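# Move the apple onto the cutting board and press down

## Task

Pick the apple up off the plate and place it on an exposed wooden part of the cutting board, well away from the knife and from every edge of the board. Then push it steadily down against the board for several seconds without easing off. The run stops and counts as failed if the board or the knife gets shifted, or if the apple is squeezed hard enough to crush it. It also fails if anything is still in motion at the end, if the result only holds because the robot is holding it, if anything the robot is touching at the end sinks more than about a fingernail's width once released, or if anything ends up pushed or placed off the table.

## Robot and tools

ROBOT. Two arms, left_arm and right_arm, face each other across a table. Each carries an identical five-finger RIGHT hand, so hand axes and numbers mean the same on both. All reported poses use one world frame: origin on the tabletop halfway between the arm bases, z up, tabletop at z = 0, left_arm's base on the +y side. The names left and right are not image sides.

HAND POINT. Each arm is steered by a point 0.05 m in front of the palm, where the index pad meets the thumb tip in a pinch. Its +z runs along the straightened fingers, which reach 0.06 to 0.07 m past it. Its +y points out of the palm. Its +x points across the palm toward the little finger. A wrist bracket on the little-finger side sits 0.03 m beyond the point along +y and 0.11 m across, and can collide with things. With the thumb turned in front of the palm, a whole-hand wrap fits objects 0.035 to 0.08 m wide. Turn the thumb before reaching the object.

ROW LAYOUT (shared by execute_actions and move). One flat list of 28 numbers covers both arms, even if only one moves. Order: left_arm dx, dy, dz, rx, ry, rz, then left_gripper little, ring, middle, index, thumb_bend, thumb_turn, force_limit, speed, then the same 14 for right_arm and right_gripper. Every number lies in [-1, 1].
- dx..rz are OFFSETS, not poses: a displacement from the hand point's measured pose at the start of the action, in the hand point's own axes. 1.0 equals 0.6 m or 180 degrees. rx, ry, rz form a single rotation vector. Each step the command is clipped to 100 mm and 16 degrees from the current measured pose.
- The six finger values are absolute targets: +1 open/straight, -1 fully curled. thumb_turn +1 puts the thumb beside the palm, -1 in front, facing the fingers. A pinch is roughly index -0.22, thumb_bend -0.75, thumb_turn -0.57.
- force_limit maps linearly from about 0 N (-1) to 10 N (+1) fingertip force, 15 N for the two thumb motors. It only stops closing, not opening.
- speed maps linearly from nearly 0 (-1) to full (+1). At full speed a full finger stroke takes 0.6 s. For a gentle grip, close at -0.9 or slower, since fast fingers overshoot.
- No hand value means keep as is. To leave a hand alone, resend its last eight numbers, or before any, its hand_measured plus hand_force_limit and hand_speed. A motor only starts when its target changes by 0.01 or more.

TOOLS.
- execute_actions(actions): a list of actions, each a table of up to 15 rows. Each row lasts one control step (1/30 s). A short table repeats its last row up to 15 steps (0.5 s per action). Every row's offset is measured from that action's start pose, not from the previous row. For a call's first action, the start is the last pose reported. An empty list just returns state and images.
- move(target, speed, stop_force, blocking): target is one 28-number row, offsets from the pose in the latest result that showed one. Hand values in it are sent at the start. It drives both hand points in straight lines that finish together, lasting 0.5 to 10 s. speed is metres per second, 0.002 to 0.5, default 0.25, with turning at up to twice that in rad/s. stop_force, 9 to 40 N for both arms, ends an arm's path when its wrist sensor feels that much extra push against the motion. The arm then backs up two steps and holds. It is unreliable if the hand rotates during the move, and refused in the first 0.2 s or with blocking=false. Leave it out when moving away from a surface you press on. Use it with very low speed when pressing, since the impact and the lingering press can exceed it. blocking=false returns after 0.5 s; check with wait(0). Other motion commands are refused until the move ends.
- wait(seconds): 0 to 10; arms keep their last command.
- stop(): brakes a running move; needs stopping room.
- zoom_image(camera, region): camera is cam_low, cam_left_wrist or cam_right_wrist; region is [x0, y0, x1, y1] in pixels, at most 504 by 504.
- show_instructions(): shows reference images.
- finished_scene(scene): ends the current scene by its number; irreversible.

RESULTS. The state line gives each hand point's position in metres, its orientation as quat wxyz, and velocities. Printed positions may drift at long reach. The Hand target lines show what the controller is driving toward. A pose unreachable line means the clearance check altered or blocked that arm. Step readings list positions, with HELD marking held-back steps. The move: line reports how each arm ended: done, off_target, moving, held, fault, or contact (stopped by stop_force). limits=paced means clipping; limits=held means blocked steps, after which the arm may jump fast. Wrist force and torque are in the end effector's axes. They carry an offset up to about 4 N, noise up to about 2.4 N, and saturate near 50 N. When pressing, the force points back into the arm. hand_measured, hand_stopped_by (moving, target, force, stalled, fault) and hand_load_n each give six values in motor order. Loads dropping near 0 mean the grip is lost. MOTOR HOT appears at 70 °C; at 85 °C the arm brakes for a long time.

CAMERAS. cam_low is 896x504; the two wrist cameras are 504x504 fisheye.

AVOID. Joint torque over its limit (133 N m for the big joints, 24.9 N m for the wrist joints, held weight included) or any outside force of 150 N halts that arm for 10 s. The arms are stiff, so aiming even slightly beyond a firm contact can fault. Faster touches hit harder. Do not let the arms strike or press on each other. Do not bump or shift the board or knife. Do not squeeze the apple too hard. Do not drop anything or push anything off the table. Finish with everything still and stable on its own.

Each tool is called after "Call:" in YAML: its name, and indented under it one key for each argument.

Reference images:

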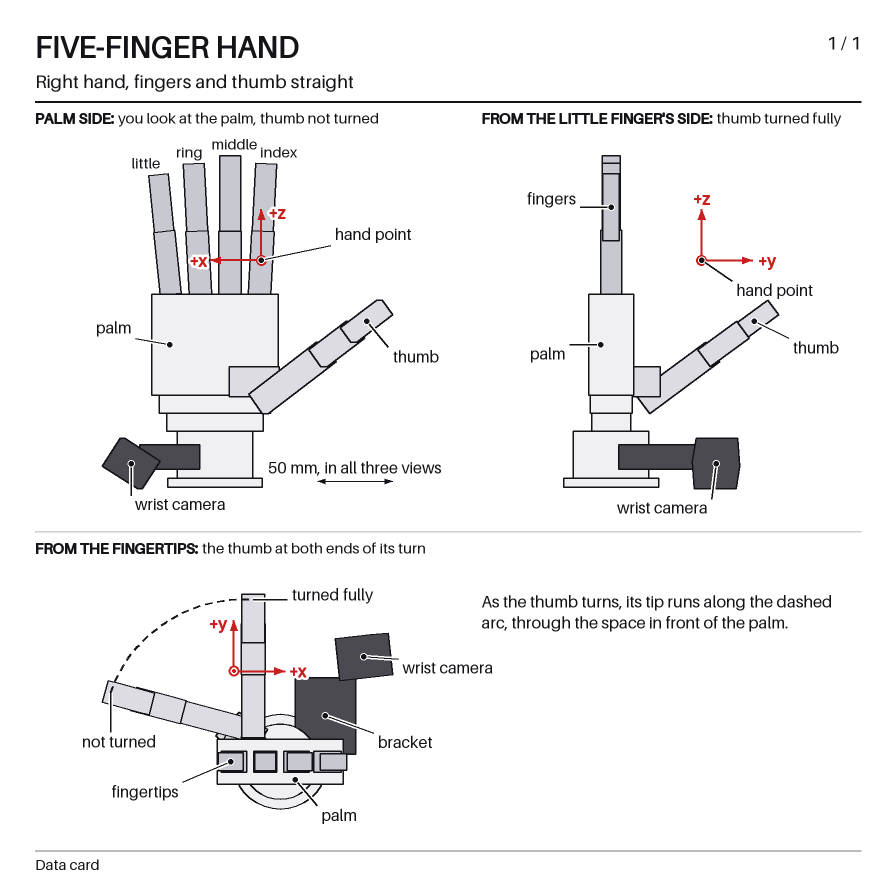

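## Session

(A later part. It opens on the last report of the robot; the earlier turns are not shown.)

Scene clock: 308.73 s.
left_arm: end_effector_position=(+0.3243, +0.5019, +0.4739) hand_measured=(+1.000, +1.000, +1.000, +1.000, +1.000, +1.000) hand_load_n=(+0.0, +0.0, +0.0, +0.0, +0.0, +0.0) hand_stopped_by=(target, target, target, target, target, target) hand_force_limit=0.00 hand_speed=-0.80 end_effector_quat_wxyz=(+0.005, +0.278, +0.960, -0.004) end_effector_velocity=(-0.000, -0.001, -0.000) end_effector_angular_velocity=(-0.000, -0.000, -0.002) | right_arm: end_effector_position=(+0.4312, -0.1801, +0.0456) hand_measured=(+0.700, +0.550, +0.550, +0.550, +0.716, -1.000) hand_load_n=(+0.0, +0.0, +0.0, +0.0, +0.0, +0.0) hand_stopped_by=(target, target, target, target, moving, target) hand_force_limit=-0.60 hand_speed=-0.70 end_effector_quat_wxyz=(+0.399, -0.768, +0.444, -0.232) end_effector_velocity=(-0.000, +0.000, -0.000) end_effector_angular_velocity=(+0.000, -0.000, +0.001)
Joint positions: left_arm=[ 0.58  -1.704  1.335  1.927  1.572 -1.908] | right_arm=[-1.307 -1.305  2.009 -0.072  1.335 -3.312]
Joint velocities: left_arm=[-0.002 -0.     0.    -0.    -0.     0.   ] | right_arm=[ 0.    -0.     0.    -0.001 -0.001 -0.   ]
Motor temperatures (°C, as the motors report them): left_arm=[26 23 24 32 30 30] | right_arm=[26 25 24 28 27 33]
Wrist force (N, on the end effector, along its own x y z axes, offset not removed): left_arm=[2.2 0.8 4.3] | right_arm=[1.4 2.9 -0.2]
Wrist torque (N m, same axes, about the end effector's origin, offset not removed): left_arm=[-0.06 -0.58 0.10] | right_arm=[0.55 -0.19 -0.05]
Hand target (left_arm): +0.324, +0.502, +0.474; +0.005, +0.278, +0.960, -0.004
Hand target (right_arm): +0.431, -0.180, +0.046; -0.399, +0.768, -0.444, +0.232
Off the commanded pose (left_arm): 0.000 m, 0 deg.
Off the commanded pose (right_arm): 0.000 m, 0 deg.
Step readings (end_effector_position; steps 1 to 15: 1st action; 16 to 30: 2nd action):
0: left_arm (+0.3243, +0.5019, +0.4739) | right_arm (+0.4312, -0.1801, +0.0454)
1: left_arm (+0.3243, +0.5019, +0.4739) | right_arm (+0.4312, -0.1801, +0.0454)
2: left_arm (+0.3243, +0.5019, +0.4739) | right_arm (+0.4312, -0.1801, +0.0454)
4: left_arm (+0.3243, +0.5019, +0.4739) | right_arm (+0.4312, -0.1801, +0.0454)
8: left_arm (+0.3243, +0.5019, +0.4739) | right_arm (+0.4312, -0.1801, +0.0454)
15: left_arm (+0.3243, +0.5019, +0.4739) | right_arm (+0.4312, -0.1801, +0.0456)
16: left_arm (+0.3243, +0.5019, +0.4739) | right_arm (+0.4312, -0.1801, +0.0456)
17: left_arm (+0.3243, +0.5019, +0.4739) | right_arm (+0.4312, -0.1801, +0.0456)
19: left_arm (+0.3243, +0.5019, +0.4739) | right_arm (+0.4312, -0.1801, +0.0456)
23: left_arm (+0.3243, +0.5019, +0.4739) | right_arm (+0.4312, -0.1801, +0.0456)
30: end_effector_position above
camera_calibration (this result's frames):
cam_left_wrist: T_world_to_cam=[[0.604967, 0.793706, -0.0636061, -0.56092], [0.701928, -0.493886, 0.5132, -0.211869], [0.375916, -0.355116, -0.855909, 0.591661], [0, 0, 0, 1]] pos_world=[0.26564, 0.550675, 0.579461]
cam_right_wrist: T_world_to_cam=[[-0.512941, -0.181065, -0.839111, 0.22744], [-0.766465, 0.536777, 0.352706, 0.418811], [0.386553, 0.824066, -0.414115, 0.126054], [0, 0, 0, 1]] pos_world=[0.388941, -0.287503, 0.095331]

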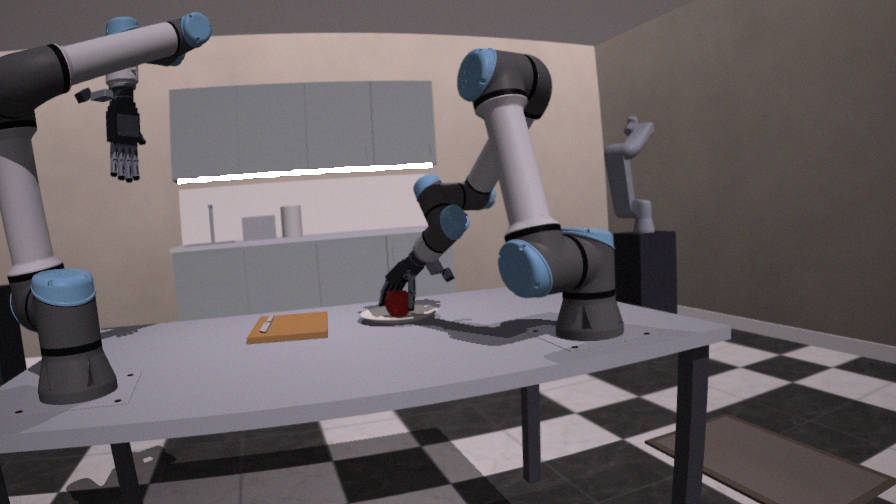

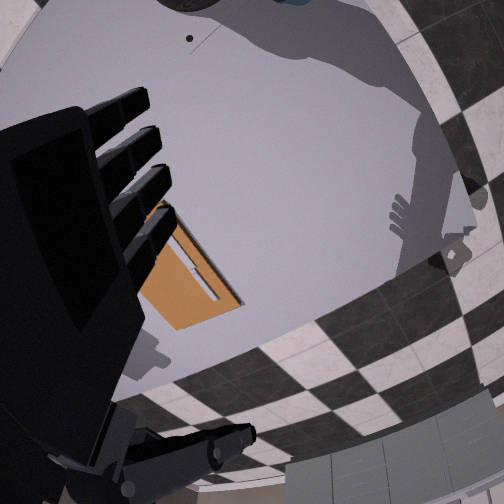

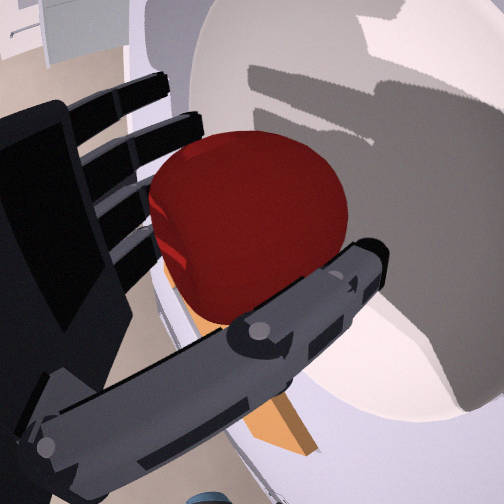

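Call:
execute_actions:
  actions:
    - [[0,0,0,0,0,0, 1,1,1,1,1,1,0,-0.8, 0,0,0,0,0,0, 0.6,0.35,0.35,0.35,0.35,-1,-0.6,-0.75]]
    - [[0,0,0,0,0,0, 1,1,1,1,1,1,0,-0.8, 0,0,0,0,0,0, 0.6,0.35,0.35,0.35,0.35,-1,-0.6,-0.75]]
    - [[0,0,0,0,0,0, 1,1,1,1,1,1,0,-0.8, 0,0,0,0,0,0, 0.6,0.35,0.35,0.35,0.35,-1,-0.6,-0.75]]

Call:
zoom_image:
  camera: "cam_low"
  region: [340, 210, 470, 340]

Scene clock: 317.30 s.
left_arm: end_effector_position=(+0.3243, +0.5019, +0.4739) hand_measured=(+1.000, +1.000, +1.000, +1.000, +1.000, +1.000) hand_load_n=(+0.0, +0.0, +0.0, +0.0, +0.0, +0.0) hand_stopped_by=(target, target, target, target, target, target) hand_force_limit=0.00 hand_speed=-0.80 end_effector_quat_wxyz=(+0.005, +0.278, +0.960, -0.004) end_effector_velocity=(+0.000, +0.000, +0.000) end_effector_angular_velocity=(+0.000, -0.000, +0.002) | right_arm: end_effector_position=(+0.4312, -0.1801, +0.0456) hand_measured=(+0.600, +0.350, +0.372, +0.352, +0.476, -1.000) hand_load_n=(+0.0, +0.0, +1.5, +2.5, +4.0, +0.0) hand_stopped_by=(target, target, force, force, force, target) hand_force_limit=-0.60 hand_speed=-0.75 end_effector_quat_wxyz=(+0.399, -0.768, +0.444, -0.232) end_effector_velocity=(-0.000, +0.000, +0.000) end_effector_angular_velocity=(+0.000, +0.001, +0.001)
Joint positions: left_arm=[ 0.58  -1.704  1.335  1.927  1.572 -1.908] | right_arm=[-1.307 -1.305  2.009 -0.072  1.335 -3.312]
Joint velocities: left_arm=[ 0.002  0.    -0.    -0.    -0.    -0.   ] | right_arm=[-0.     0.    -0.     0.001 -0.001 -0.   ]
Motor temperatures (°C, as the motors report them): left_arm=[26 23 24 32 30 30] | right_arm=[26 25 24 28 27 33]
Wrist force (N, on the end effector, along its own x y z axes, offset not removed): left_arm=[1.1 -1.0 1.1] | right_arm=[1.0 -1.1 0.5]
Wrist torque (N m, same axes, about the end effector's origin, offset not removed): left_arm=[0.02 -0.44 0.15] | right_arm=[0.39 -0.17 -0.06]
Hand target (left_arm): +0.324, +0.502, +0.474; +0.005, +0.278, +0.960, -0.004
Hand target (right_arm): +0.431, -0.180, +0.046; -0.399, +0.768, -0.444, +0.232
Off the commanded pose (left_arm): 0.000 m, 0 deg.
Off the commanded pose (right_arm): 0.000 m, 0 deg.
Step readings (end_effector_position; steps 1 to 15: 1st action; 16 to 30: 2nd action; 31 to 45: 3rd action):
0: left_arm (+0.3243, +0.5019, +0.4739) | right_arm (+0.4312, -0.1801, +0.0456)
1: left_arm (+0.3243, +0.5019, +0.4739) | right_arm (+0.4312, -0.1801, +0.0456)
2: left_arm (+0.3243, +0.5019, +0.4739) | right_arm (+0.4312, -0.1801, +0.0456)
4: left_arm (+0.3243, +0.5019, +0.4739) | right_arm (+0.4312, -0.1801, +0.0456)
8: left_arm (+0.3243, +0.5019, +0.4739) | right_arm (+0.4312, -0.1801, +0.0456)
15: left_arm (+0.3243, +0.5019, +0.4739) | right_arm (+0.4312, -0.1801, +0.0456)
16: left_arm (+0.3243, +0.5019, +0.4739) | right_arm (+0.4312, -0.1801, +0.0456)
17: left_arm (+0.3243, +0.5019, +0.4739) | right_arm (+0.4312, -0.1801, +0.0456)
19: left_arm (+0.3243, +0.5019, +0.4739) | right_arm (+0.4312, -0.1801, +0.0456)
23: left_arm (+0.3243, +0.5019, +0.4739) | right_arm (+0.4312, -0.1801, +0.0456)
30: left_arm (+0.3243, +0.5019, +0.4739) | right_arm (+0.4312, -0.1801, +0.0456)
31: left_arm (+0.3243, +0.5019, +0.4739) | right_arm (+0.4312, -0.1801, +0.0456)
32: left_arm (+0.3243, +0.5019, +0.4739) | right_arm (+0.4312, -0.1801, +0.0456)
34: left_arm (+0.3243, +0.5019, +0.4739) | right_arm (+0.4312, -0.1801, +0.0456)
38: left_arm (+0.3243, +0.5019, +0.4739) | right_arm (+0.4312, -0.1801, +0.0456)
45: end_effector_position above
camera_calibration (this result's frames):
cam_left_wrist: T_world_to_cam=[[0.604967, 0.793706, -0.0636061, -0.56092], [0.701928, -0.493886, 0.5132, -0.211869], [0.375916, -0.355116, -0.855909, 0.591661], [0, 0, 0, 1]] pos_world=[0.26564, 0.550675, 0.579461]
cam_right_wrist: T_world_to_cam=[[-0.512949, -0.181067, -0.839105, 0.227438], [-0.766461, 0.536778, 0.352712, 0.41881], [0.386549, 0.824065, -0.414121, 0.126054], [0, 0, 0, 1]] pos_world=[0.38894, -0.287503, 0.0953262]

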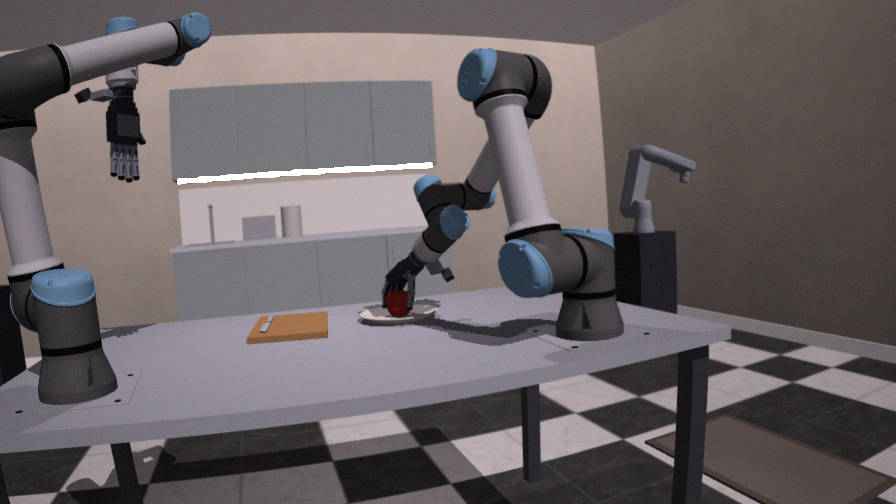

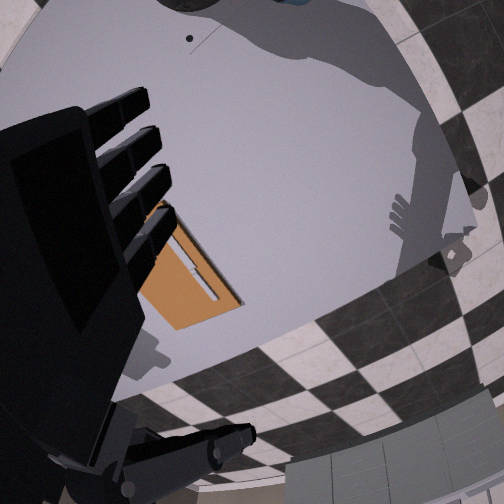

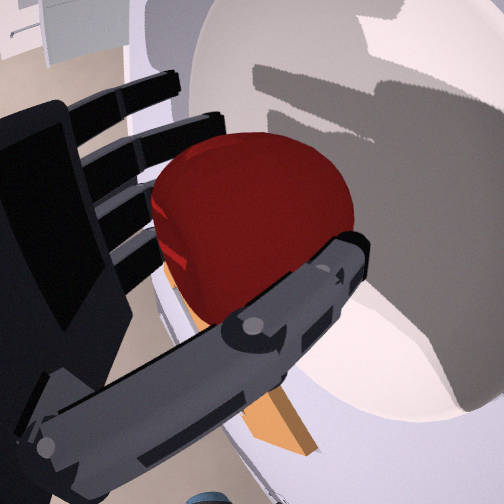

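Region (340, 210, 470, 340) of cam_low's 896x504 image, scaled by 3.877, with more detail than that image has.

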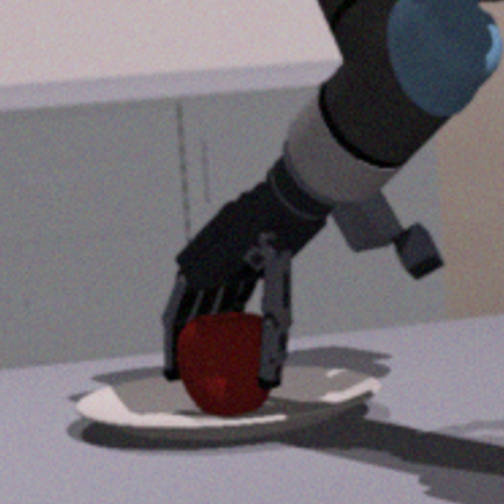

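Call:
execute_actions:
  actions:
    - [[0,0,0,0,0,0, 1,1,1,1,1,1,0,-0.8, 0,0,0,0,0,0, 0.6,0.1,0.1,0.1,0.1,-1,0.1,-0.88]]
    - [[0,0,0,0,0,0, 1,1,1,1,1,1,0,-0.8, 0,0,0,0,0,0, 0.6,0.1,0.1,0.1,0.1,-1,0.1,-0.88]]
    - [[0,0,0,0,0,0, 1,1,1,1,1,1,0,-0.8, 0,0,0,0,0,0, 0.6,0.1,0.1,0.1,0.1,-1,0.1,-0.88]]

Call:
zoom_image:
  camera: "cam_low"
  region: [340, 210, 470, 340]

Scene clock: 332.67 s.
left_arm: end_effector_position=(+0.3243, +0.5019, +0.4739) hand_measured=(+1.000, +1.000, +1.000, +1.000, +1.000, +1.000) hand_load_n=(+0.0, +0.0, +0.0, +0.0, +0.0, +0.0) hand_stopped_by=(target, target, target, target, target, target) hand_force_limit=0.00 hand_speed=-0.80 end_effector_quat_wxyz=(+0.005, +0.278, +0.960, -0.004) end_effector_velocity=(+0.000, -0.000, -0.000) end_effector_angular_velocity=(+0.000, +0.000, +0.000) | right_arm: end_effector_position=(+0.4312, -0.1801, +0.0456) hand_measured=(+0.600, +0.160, +0.334, +0.320, +0.476, -1.000) hand_load_n=(+0.0, +6.0, +4.0, +3.5, +12.0, +2.5) hand_stopped_by=(target, force, force, force, force, target) hand_force_limit=0.10 hand_speed=-0.88 end_effector_quat_wxyz=(+0.399, -0.768, +0.444, -0.232) end_effector_velocity=(-0.001, +0.000, -0.000) end_effector_angular_velocity=(-0.000, -0.000, +0.002)
Joint positions: left_arm=[ 0.58  -1.704  1.335  1.927  1.572 -1.908] | right_arm=[-1.307 -1.305  2.009 -0.072  1.335 -3.312]
Joint velocities: left_arm=[-0.001  0.     0.    -0.     0.    -0.001] | right_arm=[ 0.    -0.     0.001 -0.    -0.001 -0.001]
Motor temperatures (°C, as the motors report them): left_arm=[26 23 24 32 30 30] | right_arm=[26 25 24 28 27 33]
Wrist force (N, on the end effector, along its own x y z axes, offset not removed): left_arm=[-0.7 2.0 1.4] | right_arm=[2.7 -6.3 -3.9]
Wrist torque (N m, same axes, about the end effector's origin, offset not removed): left_arm=[0.30 0.21 0.07] | right_arm=[0.54 -0.16 -0.15]
Hand target (left_arm): +0.324, +0.502, +0.474; +0.005, +0.278, +0.960, -0.004
Hand target (right_arm): +0.431, -0.180, +0.046; -0.399, +0.768, -0.444, +0.232
Off the commanded pose (left_arm): 0.000 m, 0 deg.
Off the commanded pose (right_arm): 0.000 m, 0 deg.
Step readings (end_effector_position; steps 1 to 15: 1st action; 16 to 30: 2nd action; 31 to 45: 3rd action):
0: left_arm (+0.3243, +0.5019, +0.4739) | right_arm (+0.4312, -0.1801, +0.0456)
1: left_arm (+0.3243, +0.5019, +0.4739) | right_arm (+0.4312, -0.1801, +0.0456)
2: left_arm (+0.3243, +0.5019, +0.4739) | right_arm (+0.4312, -0.1801, +0.0456)
4: left_arm (+0.3243, +0.5019, +0.4739) | right_arm (+0.4312, -0.1801, +0.0456)
8: left_arm (+0.3243, +0.5019, +0.4739) | right_arm (+0.4312, -0.1801, +0.0456)
15: left_arm (+0.3243, +0.5019, +0.4739) | right_arm (+0.4312, -0.1801, +0.0456)
16: left_arm (+0.3243, +0.5019, +0.4739) | right_arm (+0.4312, -0.1801, +0.0456)
17: left_arm (+0.3243, +0.5019, +0.4739) | right_arm (+0.4312, -0.1801, +0.0456)
19: left_arm (+0.3243, +0.5019, +0.4739) | right_arm (+0.4312, -0.1801, +0.0456)
23: left_arm (+0.3243, +0.5019, +0.4739) | right_arm (+0.4312, -0.1801, +0.0456)
30: left_arm (+0.3243, +0.5019, +0.4739) | right_arm (+0.4312, -0.1801, +0.0456)
31: left_arm (+0.3243, +0.5019, +0.4739) | right_arm (+0.4312, -0.1801, +0.0456)
32: left_arm (+0.3243, +0.5019, +0.4739) | right_arm (+0.4312, -0.1801, +0.0456)
34: left_arm (+0.3243, +0.5019, +0.4739) | right_arm (+0.4312, -0.1801, +0.0456)
38: left_arm (+0.3243, +0.5019, +0.4739) | right_arm (+0.4312, -0.1801, +0.0456)
45: end_effector_position above
camera_calibration (this result's frames):
cam_left_wrist: T_world_to_cam=[[0.604967, 0.793706, -0.0636061, -0.56092], [0.701927, -0.493886, 0.5132, -0.211869], [0.375916, -0.355116, -0.855909, 0.591661], [0, 0, 0, 1]] pos_world=[0.26564, 0.550675, 0.579461]
cam_right_wrist: T_world_to_cam=[[-0.512949, -0.181067, -0.839105, 0.227438], [-0.766461, 0.536779, 0.352712, 0.418811], [0.386549, 0.824065, -0.414121, 0.126054], [0, 0, 0, 1]] pos_world=[0.38894, -0.287503, 0.0953262]

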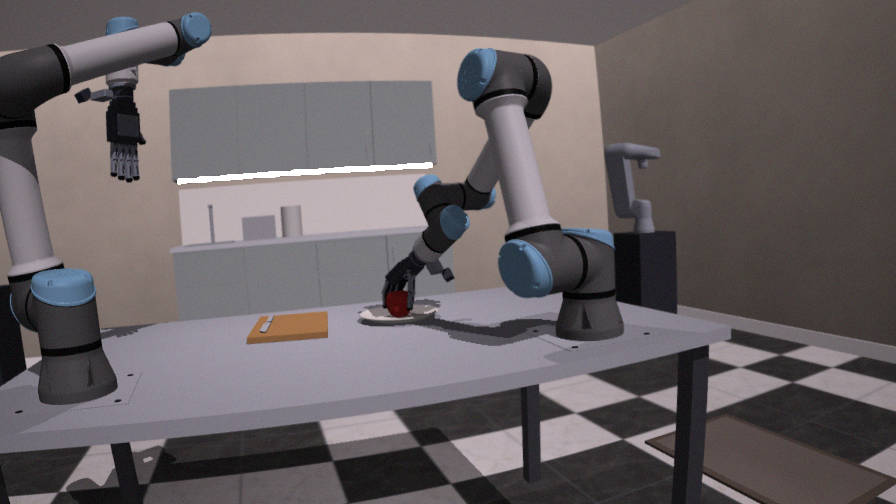

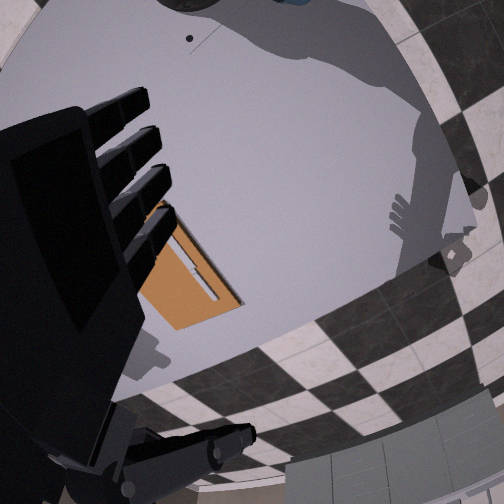

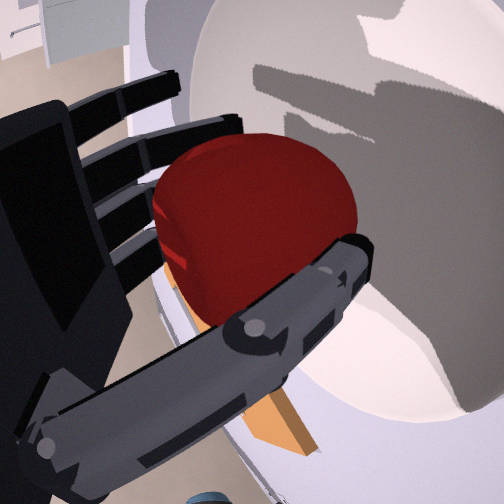

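Region (340, 210, 470, 340) of cam_low's 896x504 image, scaled by 3.877, with more detail than that image has.

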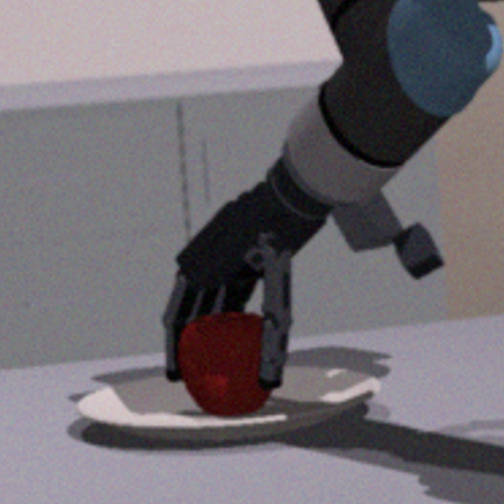

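Call:
move:
  target: [0,0,0,0,0,0, 1,1,1,1,1,1,0,-0.8, 0,-0.0068,-0.0048,0,0,0, 0.6,0.1,0.1,0.1,0.1,-1,0.1,-0.88]
  speed: 0.01

Call:
zoom_image:
  camera: "cam_low"
  region: [340, 210, 470, 340]

Scene clock: 353.93 s.
left_arm: end_effector_position=(+0.3243, +0.5019, +0.4739) hand_measured=(+1.000, +1.000, +1.000, +1.000, +1.000, +1.000) hand_load_n=(+0.0, +0.0, +0.0, +0.0, +0.0, +0.0) hand_stopped_by=(target, target, target, target, target, target) hand_force_limit=0.00 hand_speed=-0.80 end_effector_quat_wxyz=(+0.005, +0.278, +0.960, -0.004) end_effector_velocity=(-0.000, +0.000, +0.000) end_effector_angular_velocity=(+0.001, +0.000, +0.000) | right_arm: end_effector_position=(+0.4312, -0.1801, +0.0504) hand_measured=(+0.600, +0.160, +0.334, +0.320, +0.476, -1.000) hand_load_n=(+0.0, +5.0, +3.0, +2.5, +13.0, +3.0) hand_stopped_by=(target, force, force, force, force, target) hand_force_limit=0.10 hand_speed=-0.88 end_effector_quat_wxyz=(+0.399, -0.768, +0.444, -0.232) end_effector_velocity=(+0.000, +0.000, +0.002) end_effector_angular_velocity=(-0.001, -0.001, +0.000)
Joint positions: left_arm=[ 0.58  -1.704  1.335  1.927  1.572 -1.908] | right_arm=[-1.307 -1.314  2.004 -0.059  1.335 -3.312]
Joint velocities: left_arm=[ 0.    -0.    -0.     0.001 -0.    -0.   ] | right_arm=[ 0.001 -0.003 -0.002  0.005  0.001 -0.   ]
Motor temperatures (°C, as the motors report them): left_arm=[26 23 24 32 30 30] | right_arm=[26 25 24 28 27 33]
Wrist force (N, on the end effector, along its own x y z axes, offset not removed): left_arm=[-1.5 -0.4 1.4] | right_arm=[1.1 2.4 1.4]
Wrist torque (N m, same axes, about the end effector's origin, offset not removed): left_arm=[0.02 0.10 -0.06] | right_arm=[0.25 -0.15 -0.09]
Hand target (left_arm): +0.324, +0.502, +0.474; +0.005, +0.278, +0.960, -0.004
Hand target (right_arm): +0.431, -0.180, +0.051; -0.399, +0.768, -0.444, +0.232
Off the commanded pose (left_arm): 0.000 m, 0 deg.
Off the commanded pose (right_arm): 0.000 m, 0 deg.
move: done
camera_calibration (this result's frames):
cam_left_wrist: T_world_to_cam=[[0.604967, 0.793706, -0.0636063, -0.56092], [0.701928, -0.493886, 0.5132, -0.211869], [0.375916, -0.355116, -0.855909, 0.591661], [0, 0, 0, 1]] pos_world=[0.26564, 0.550675, 0.579461]
cam_right_wrist: T_world_to_cam=[[-0.512947, -0.181066, -0.839107, 0.231471], [-0.766462, 0.536778, 0.35271, 0.417095], [0.386551, 0.824066, -0.414119, 0.128064], [0, 0, 0, 1]] pos_world=[0.388916, -0.287509, 0.100149]

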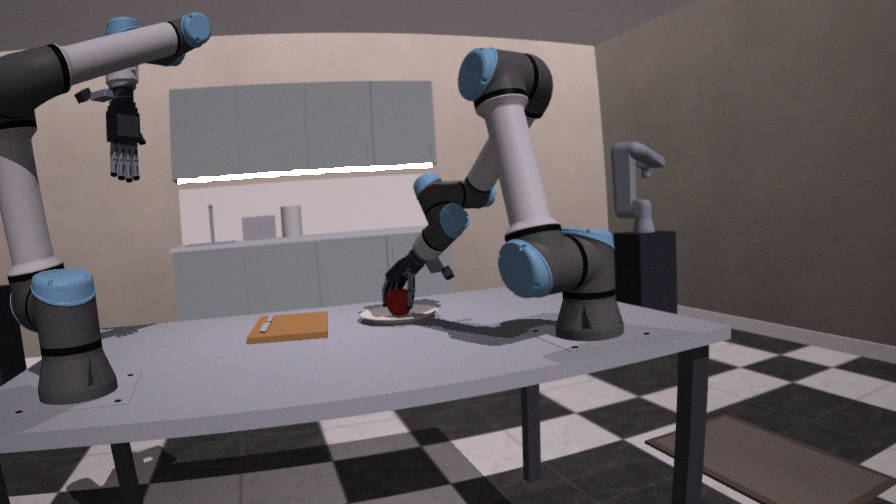

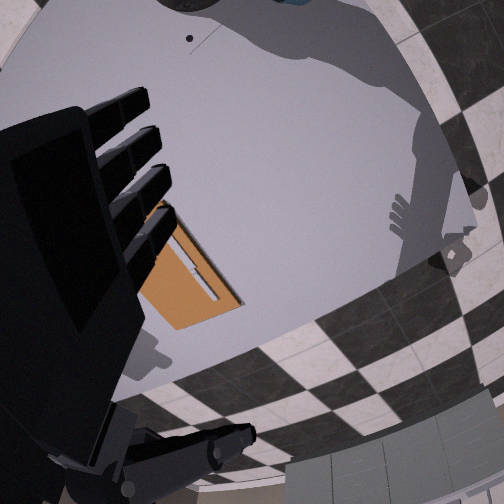

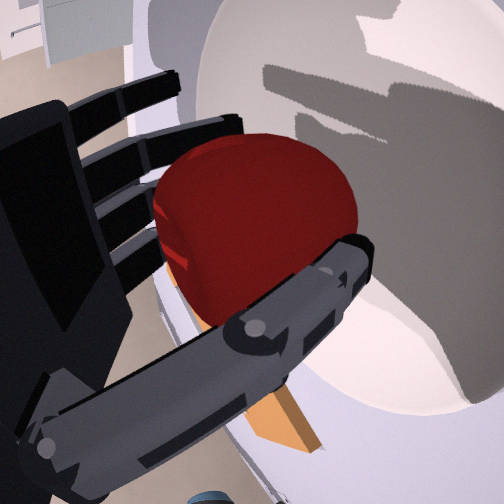

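Region (340, 210, 470, 340) of cam_low's 896x504 image, scaled by 3.877, with more detail than that image has.

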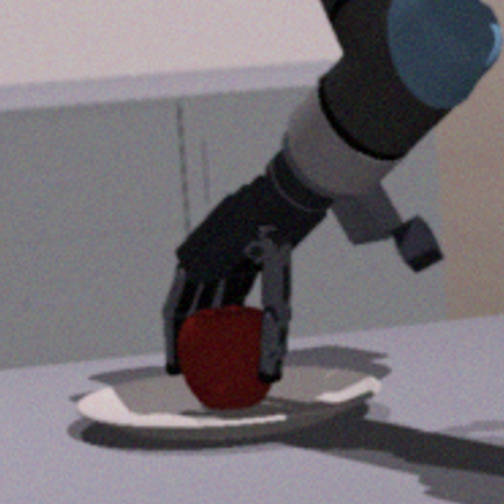

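Call:
move:
  target: [0,0,0,0,0,0.205, 1,1,1,1,1,1,0,-0.8, 0,-0.0683,-0.0478,0,0,0, 0.6,0.1,0.1,0.1,0.1,-1,0.1,-0.88]
  speed: 0.15

Scene clock: 405.83 s.
left_arm: end_effector_position=(+0.3243, +0.5019, +0.4740) hand_measured=(+1.000, +1.000, +1.000, +1.000, +1.000, +1.000) hand_load_n=(+0.0, +0.0, +0.0, +0.0, +0.0, +0.0) hand_stopped_by=(target, target, target, target, target, target) hand_force_limit=0.00 hand_speed=-0.80 end_effector_quat_wxyz=(+0.006, +0.568, +0.823, -0.002) end_effector_velocity=(+0.000, -0.000, +0.000) end_effector_angular_velocity=(-0.002, +0.003, -0.012) | right_arm: end_effector_position=(+0.4311, -0.1801, +0.1004) hand_measured=(+0.600, +0.160, +0.334, +0.320, +0.476, -1.000) hand_load_n=(+0.0, +5.0, +3.0, +2.5, +13.0, +3.0) hand_stopped_by=(target, force, force, force, force, target) hand_force_limit=0.10 hand_speed=-0.88 end_effector_quat_wxyz=(+0.399, -0.768, +0.444, -0.232) end_effector_velocity=(-0.000, +0.000, +0.001) end_effector_angular_velocity=(-0.000, +0.000, +0.000)
Joint positions: left_arm=[ 0.685 -1.757  1.379  1.935  1.573 -1.16 ] | right_arm=[-1.307 -1.388  1.943  0.077  1.335 -3.312]
Joint velocities: left_arm=[ 0.007  0.002 -0.002  0.001  0.003  0.019] | right_arm=[ 0.    -0.001 -0.001  0.002 -0.    -0.   ]
Motor temperatures (°C, as the motors report them): left_arm=[26 23 24 32 30 30] | right_arm=[26 25 24 28 27 33]
Wrist force (N, on the end effector, along its own x y z axes, offset not removed): left_arm=[0.9 -1.0 4.0] | right_arm=[1.0 3.6 1.2]
Wrist torque (N m, same axes, about the end effector's origin, offset not removed): left_arm=[-0.44 -0.07 0.15] | right_arm=[0.47 -0.17 -0.07]
Hand target (left_arm): +0.324, +0.502, +0.474; +0.006, +0.568, +0.823, -0.002
Hand target (right_arm): +0.431, -0.180, +0.100; -0.399, +0.768, -0.444, +0.232
Off the commanded pose (left_arm): 0.000 m, 0 deg.
Off the commanded pose (right_arm): 0.000 m, 0 deg.
move: done
camera_calibration (this result's frames):
cam_left_wrist: T_world_to_cam=[[0.960507, 0.272793, -0.0548741, -0.41895], [0.261472, -0.817384, 0.513338, 0.0932427], [0.0951816, -0.507412, -0.856431, 0.759429], [0, 0, 0, 1]] pos_world=[0.30574, 0.575845, 0.579544]
cam_right_wrist: T_world_to_cam=[[-0.512953, -0.18104, -0.839109, 0.273392], [-0.766465, 0.536756, 0.352739, 0.39943], [0.386537, 0.824086, -0.414092, 0.148771], [0, 0, 0, 1]] pos_world=[0.388881, -0.287502, 0.150116]

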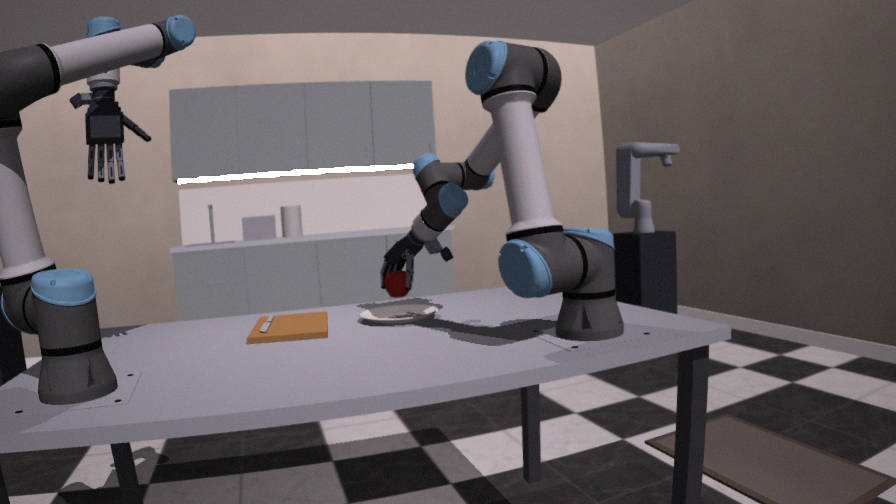

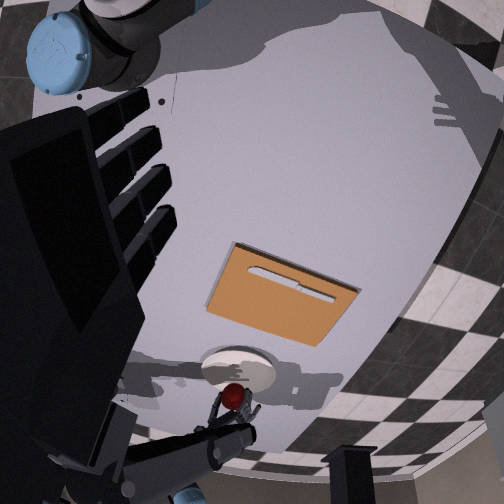

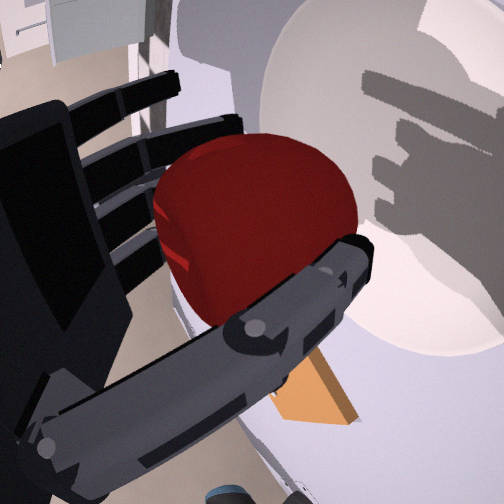

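Call:
move:
  target: [0,0,0,0,0,0, 1,1,1,1,1,1,0,-0.8, -0.3777,-0.1393,0.1990,0,0,0, 0.6,0.1,0.1,0.1,0.1,-1,0.1,-0.88]
  speed: 0.2

Call:
zoom_image:
  camera: "cam_left_wrist"
  region: [170, 200, 400, 400]

Call:
zoom_image:
  camera: "cam_low"
  region: [220, 200, 400, 360]

Scene clock: 414.23 s.
left_arm: end_effector_position=(+0.3243, +0.5019, +0.4740) hand_measured=(+1.000, +1.000, +1.000, +1.000, +1.000, +1.000) hand_load_n=(+0.0, +0.0, +0.0, +0.0, +0.0, +0.0) hand_stopped_by=(target, target, target, target, target, target) hand_force_limit=0.00 hand_speed=-0.80 end_effector_quat_wxyz=(+0.006, +0.568, +0.823, -0.002) end_effector_velocity=(+0.000, -0.000, +0.000) end_effector_angular_velocity=(-0.001, -0.001, +0.000) | right_arm: end_effector_position=(+0.4446, +0.0888, +0.1003) hand_measured=(+0.600, +0.160, +0.334, +0.320, +0.476, -1.000) hand_load_n=(+0.0, +5.0, +3.0, +2.5, +13.0, +3.0) hand_stopped_by=(target, force, force, force, force, target) hand_force_limit=0.10 hand_speed=-0.88 end_effector_quat_wxyz=(+0.399, -0.768, +0.444, -0.232) end_effector_velocity=(+0.001, +0.001, +0.000) end_effector_angular_velocity=(-0.001, +0.002, -0.001)
Joint positions: left_arm=[ 0.685 -1.757  1.379  1.935  1.573 -1.16 ] | right_arm=[-0.796 -0.936  1.276  0.284  1.752 -3.015]
Joint velocities: left_arm=[ 0.    -0.     0.    -0.001  0.     0.   ] | right_arm=[ 0.001  0.005 -0.009  0.007  0.002  0.002]
Motor temperatures (°C, as the motors report them): left_arm=[26 23 24 32 30 30] | right_arm=[26 25 24 28 27 33]
Wrist force (N, on the end effector, along its own x y z axes, offset not removed): left_arm=[0.0 -2.8 1.2] | right_arm=[0.8 2.4 1.4]
Wrist torque (N m, same axes, about the end effector's origin, offset not removed): left_arm=[-0.39 -0.15 -0.08] | right_arm=[0.30 -0.14 -0.17]
Hand target (left_arm): +0.324, +0.502, +0.474; +0.006, +0.568, +0.823, -0.002
Hand target (right_arm): +0.445, +0.089, +0.100; -0.399, +0.768, -0.444, +0.232
Off the commanded pose (left_arm): 0.000 m, 0 deg.
Off the commanded pose (right_arm): 0.000 m, 0 deg.
move: done
camera_calibration (this result's frames):
cam_left_wrist: T_world_to_cam=[[0.960506, 0.272793, -0.0548787, -0.418946], [0.261475, -0.817388, 0.51333, 0.0932487], [0.0951754, -0.507406, -0.856435, 0.759431], [0, 0, 0, 1]] pos_world=[0.305739, 0.575846, 0.579545]
cam_right_wrist: T_world_to_cam=[[-0.512506, -0.181247, -0.839337, 0.32884], [-0.766681, 0.536782, 0.352229, 0.265593], [0.386701, 0.824023, -0.414063, -0.0781461], [0, 0, 0, 1]] pos_world=[0.402377, -0.01857, 0.150101]

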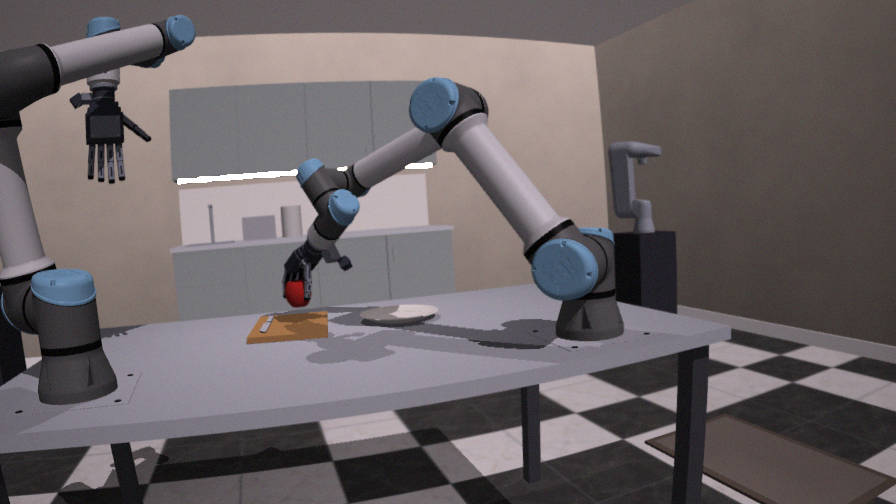

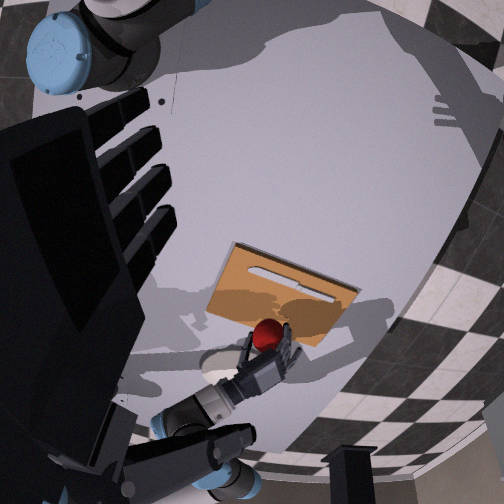

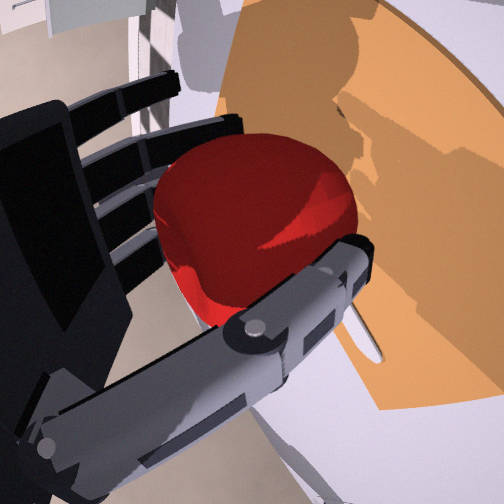

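Region (170, 200, 400, 400) of cam_left_wrist's 504x504 image, scaled by 2.191, with more detail than that image has; it fills the top 438 rows of this view, and the rest is white.

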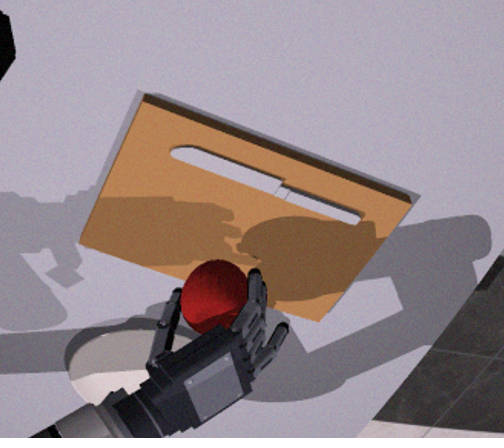

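Region (220, 200, 400, 360) of cam_low's 896x504 image, scaled by 2.800, with more detail than that image has.

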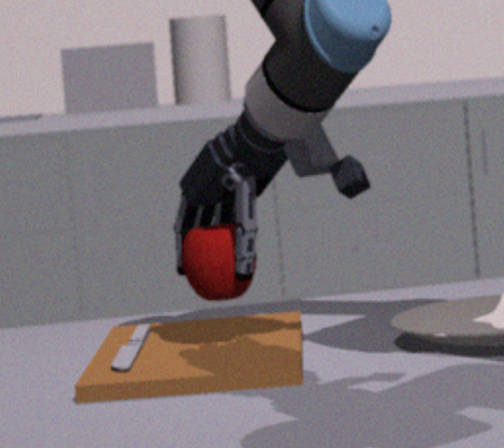

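Call:
zoom_image:
  camera: "cam_right_wrist"
  region: [300, 260, 504, 440]

Call:
zoom_image:
  camera: "cam_right_wrist"
  region: [200, 0, 504, 200]

Region (300, 260, 504, 440) of cam_right_wrist's 504x504 image, scaled by 2.471, with more detail than that image has; it fills the top 445 rows of this view, and the rest is white.

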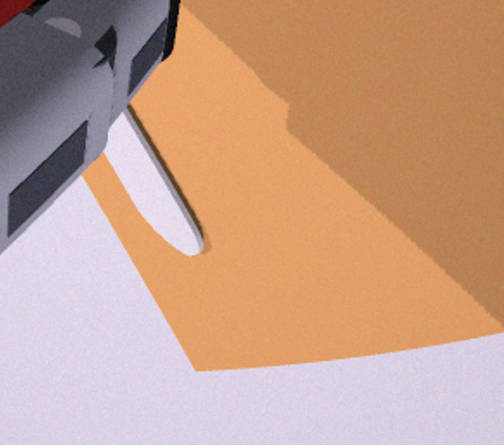

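Region (200, 0, 504, 200) of cam_right_wrist's 504x504 image, scaled by 1.658, with more detail than that image has; it fills the top 332 rows of this view, and the rest is white.

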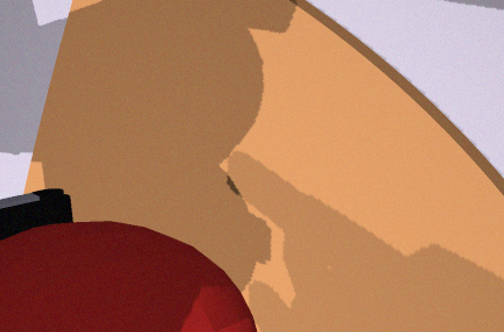

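Call:
move:
  target: [0,0,0,0,0,0, 1,1,1,1,1,1,0,-0.8, 0.0153,0.0374,0.0492,0,0,0, 0.6,0.1,0.1,0.1,0.1,-1,0.1,-0.88]
  speed: 0.06

Call:
zoom_image:
  camera: "cam_left_wrist"
  region: [170, 200, 400, 400]

Call:
zoom_image:
  camera: "cam_low"
  region: [230, 230, 360, 350]

Scene clock: 477.80 s.
left_arm: end_effector_position=(+0.3243, +0.5019, +0.4740) hand_measured=(+1.000, +1.000, +1.000, +1.000, +1.000, +1.000) hand_load_n=(+0.0, +0.0, +0.0, +0.0, +0.0, +0.0) hand_stopped_by=(target, target, target, target, target, target) hand_force_limit=0.00 hand_speed=-0.80 end_effector_quat_wxyz=(+0.006, +0.568, +0.823, -0.002) end_effector_velocity=(+0.000, -0.000, -0.000) end_effector_angular_velocity=(+0.000, -0.000, -0.001) | right_arm: end_effector_position=(+0.4590, +0.0865, +0.0652) hand_measured=(+0.600, +0.160, +0.334, +0.320, +0.476, -1.000) hand_load_n=(+0.0, +5.0, +3.0, +2.5, +13.0, +3.0) hand_stopped_by=(target, force, force, force, force, target) hand_force_limit=0.10 hand_speed=-0.88 end_effector_quat_wxyz=(+0.399, -0.768, +0.444, -0.232) end_effector_velocity=(+0.001, +0.000, -0.002) end_effector_angular_velocity=(+0.002, +0.000, -0.000)
Joint positions: left_arm=[ 0.685 -1.757  1.379  1.935  1.573 -1.16 ] | right_arm=[-0.816 -0.891  1.294  0.218  1.736 -3.026]
Joint velocities: left_arm=[-0.001  0.    -0.    -0.    -0.     0.   ] | right_arm=[-0.002  0.002  0.    -0.004 -0.002  0.   ]
Motor temperatures (°C, as the motors report them): left_arm=[26 23 24 32 30 30] | right_arm=[26 25 24 28 27 33]
Wrist force (N, on the end effector, along its own x y z axes, offset not removed): left_arm=[0.4 1.6 2.3] | right_arm=[1.7 3.3 1.6]
Wrist torque (N m, same axes, about the end effector's origin, offset not removed): left_arm=[0.05 -0.15 0.25] | right_arm=[0.41 -0.28 -0.05]
Hand target (left_arm): +0.324, +0.502, +0.474; +0.006, +0.568, +0.823, -0.002
Hand target (right_arm): +0.459, +0.087, +0.065; -0.399, +0.768, -0.444, +0.232
Off the commanded pose (left_arm): 0.000 m, 0 deg.
Off the commanded pose (right_arm): 0.000 m, 0 deg.
move: done
camera_calibration (this result's frames):
cam_left_wrist: T_world_to_cam=[[0.960506, 0.272793, -0.0548777, -0.418947], [0.261475, -0.817387, 0.513332, 0.0932473], [0.095177, -0.507407, -0.856434, 0.759431], [0, 0, 0, 1]] pos_world=[0.305739, 0.575846, 0.579544]
cam_right_wrist: T_world_to_cam=[[-0.512524, -0.181238, -0.839328, 0.306266], [-0.766672, 0.536782, 0.352249, 0.290201], [0.386695, 0.824026, -0.414064, -0.096339], [0, 0, 0, 1]] pos_world=[0.416711, -0.0208814, 0.114945]

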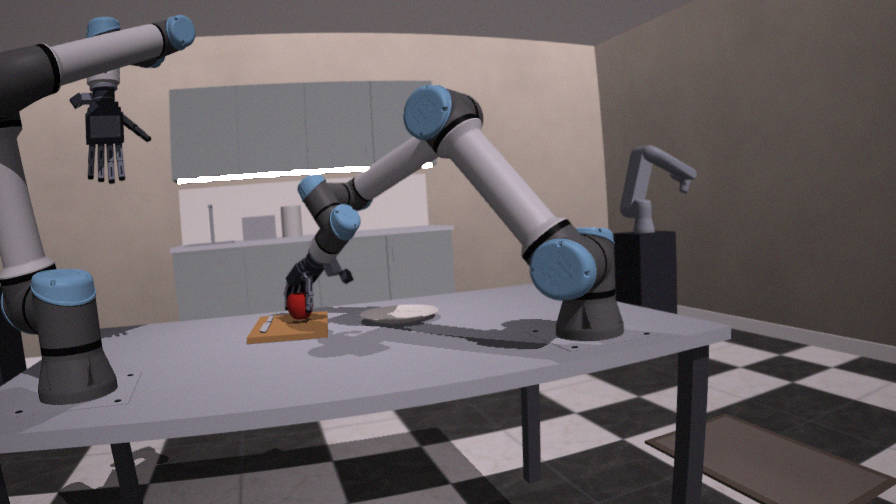

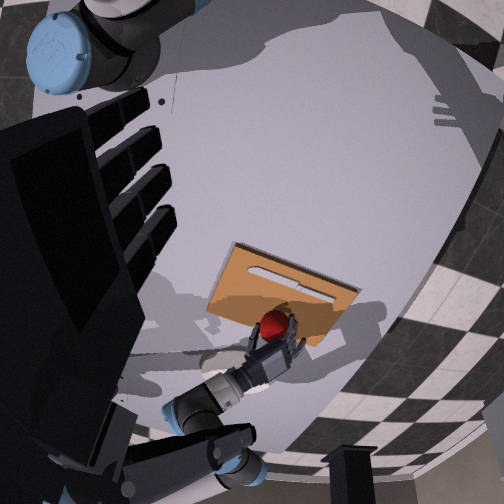

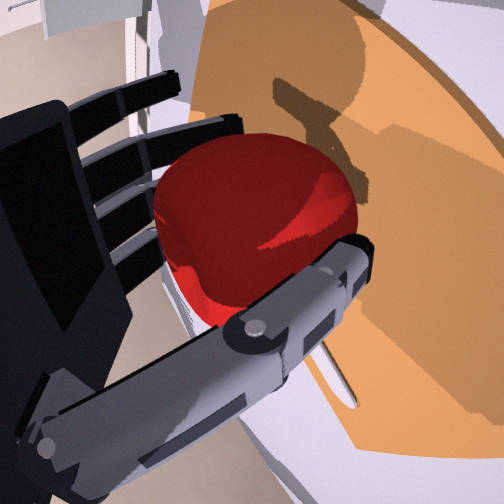

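Region (170, 200, 400, 400) of cam_left_wrist's 504x504 image, scaled by 2.191, with more detail than that image has; it fills the top 438 rows of this view, and the rest is white.

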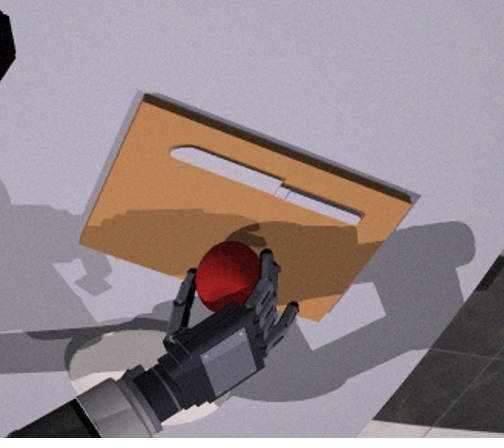

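Region (230, 230, 360, 350) of cam_low's 896x504 image, scaled by 3.877, with more detail than that image has; it fills the top 465 rows of this view, and the rest is white.

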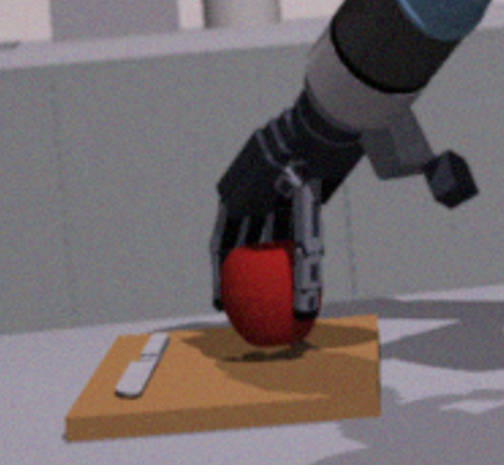

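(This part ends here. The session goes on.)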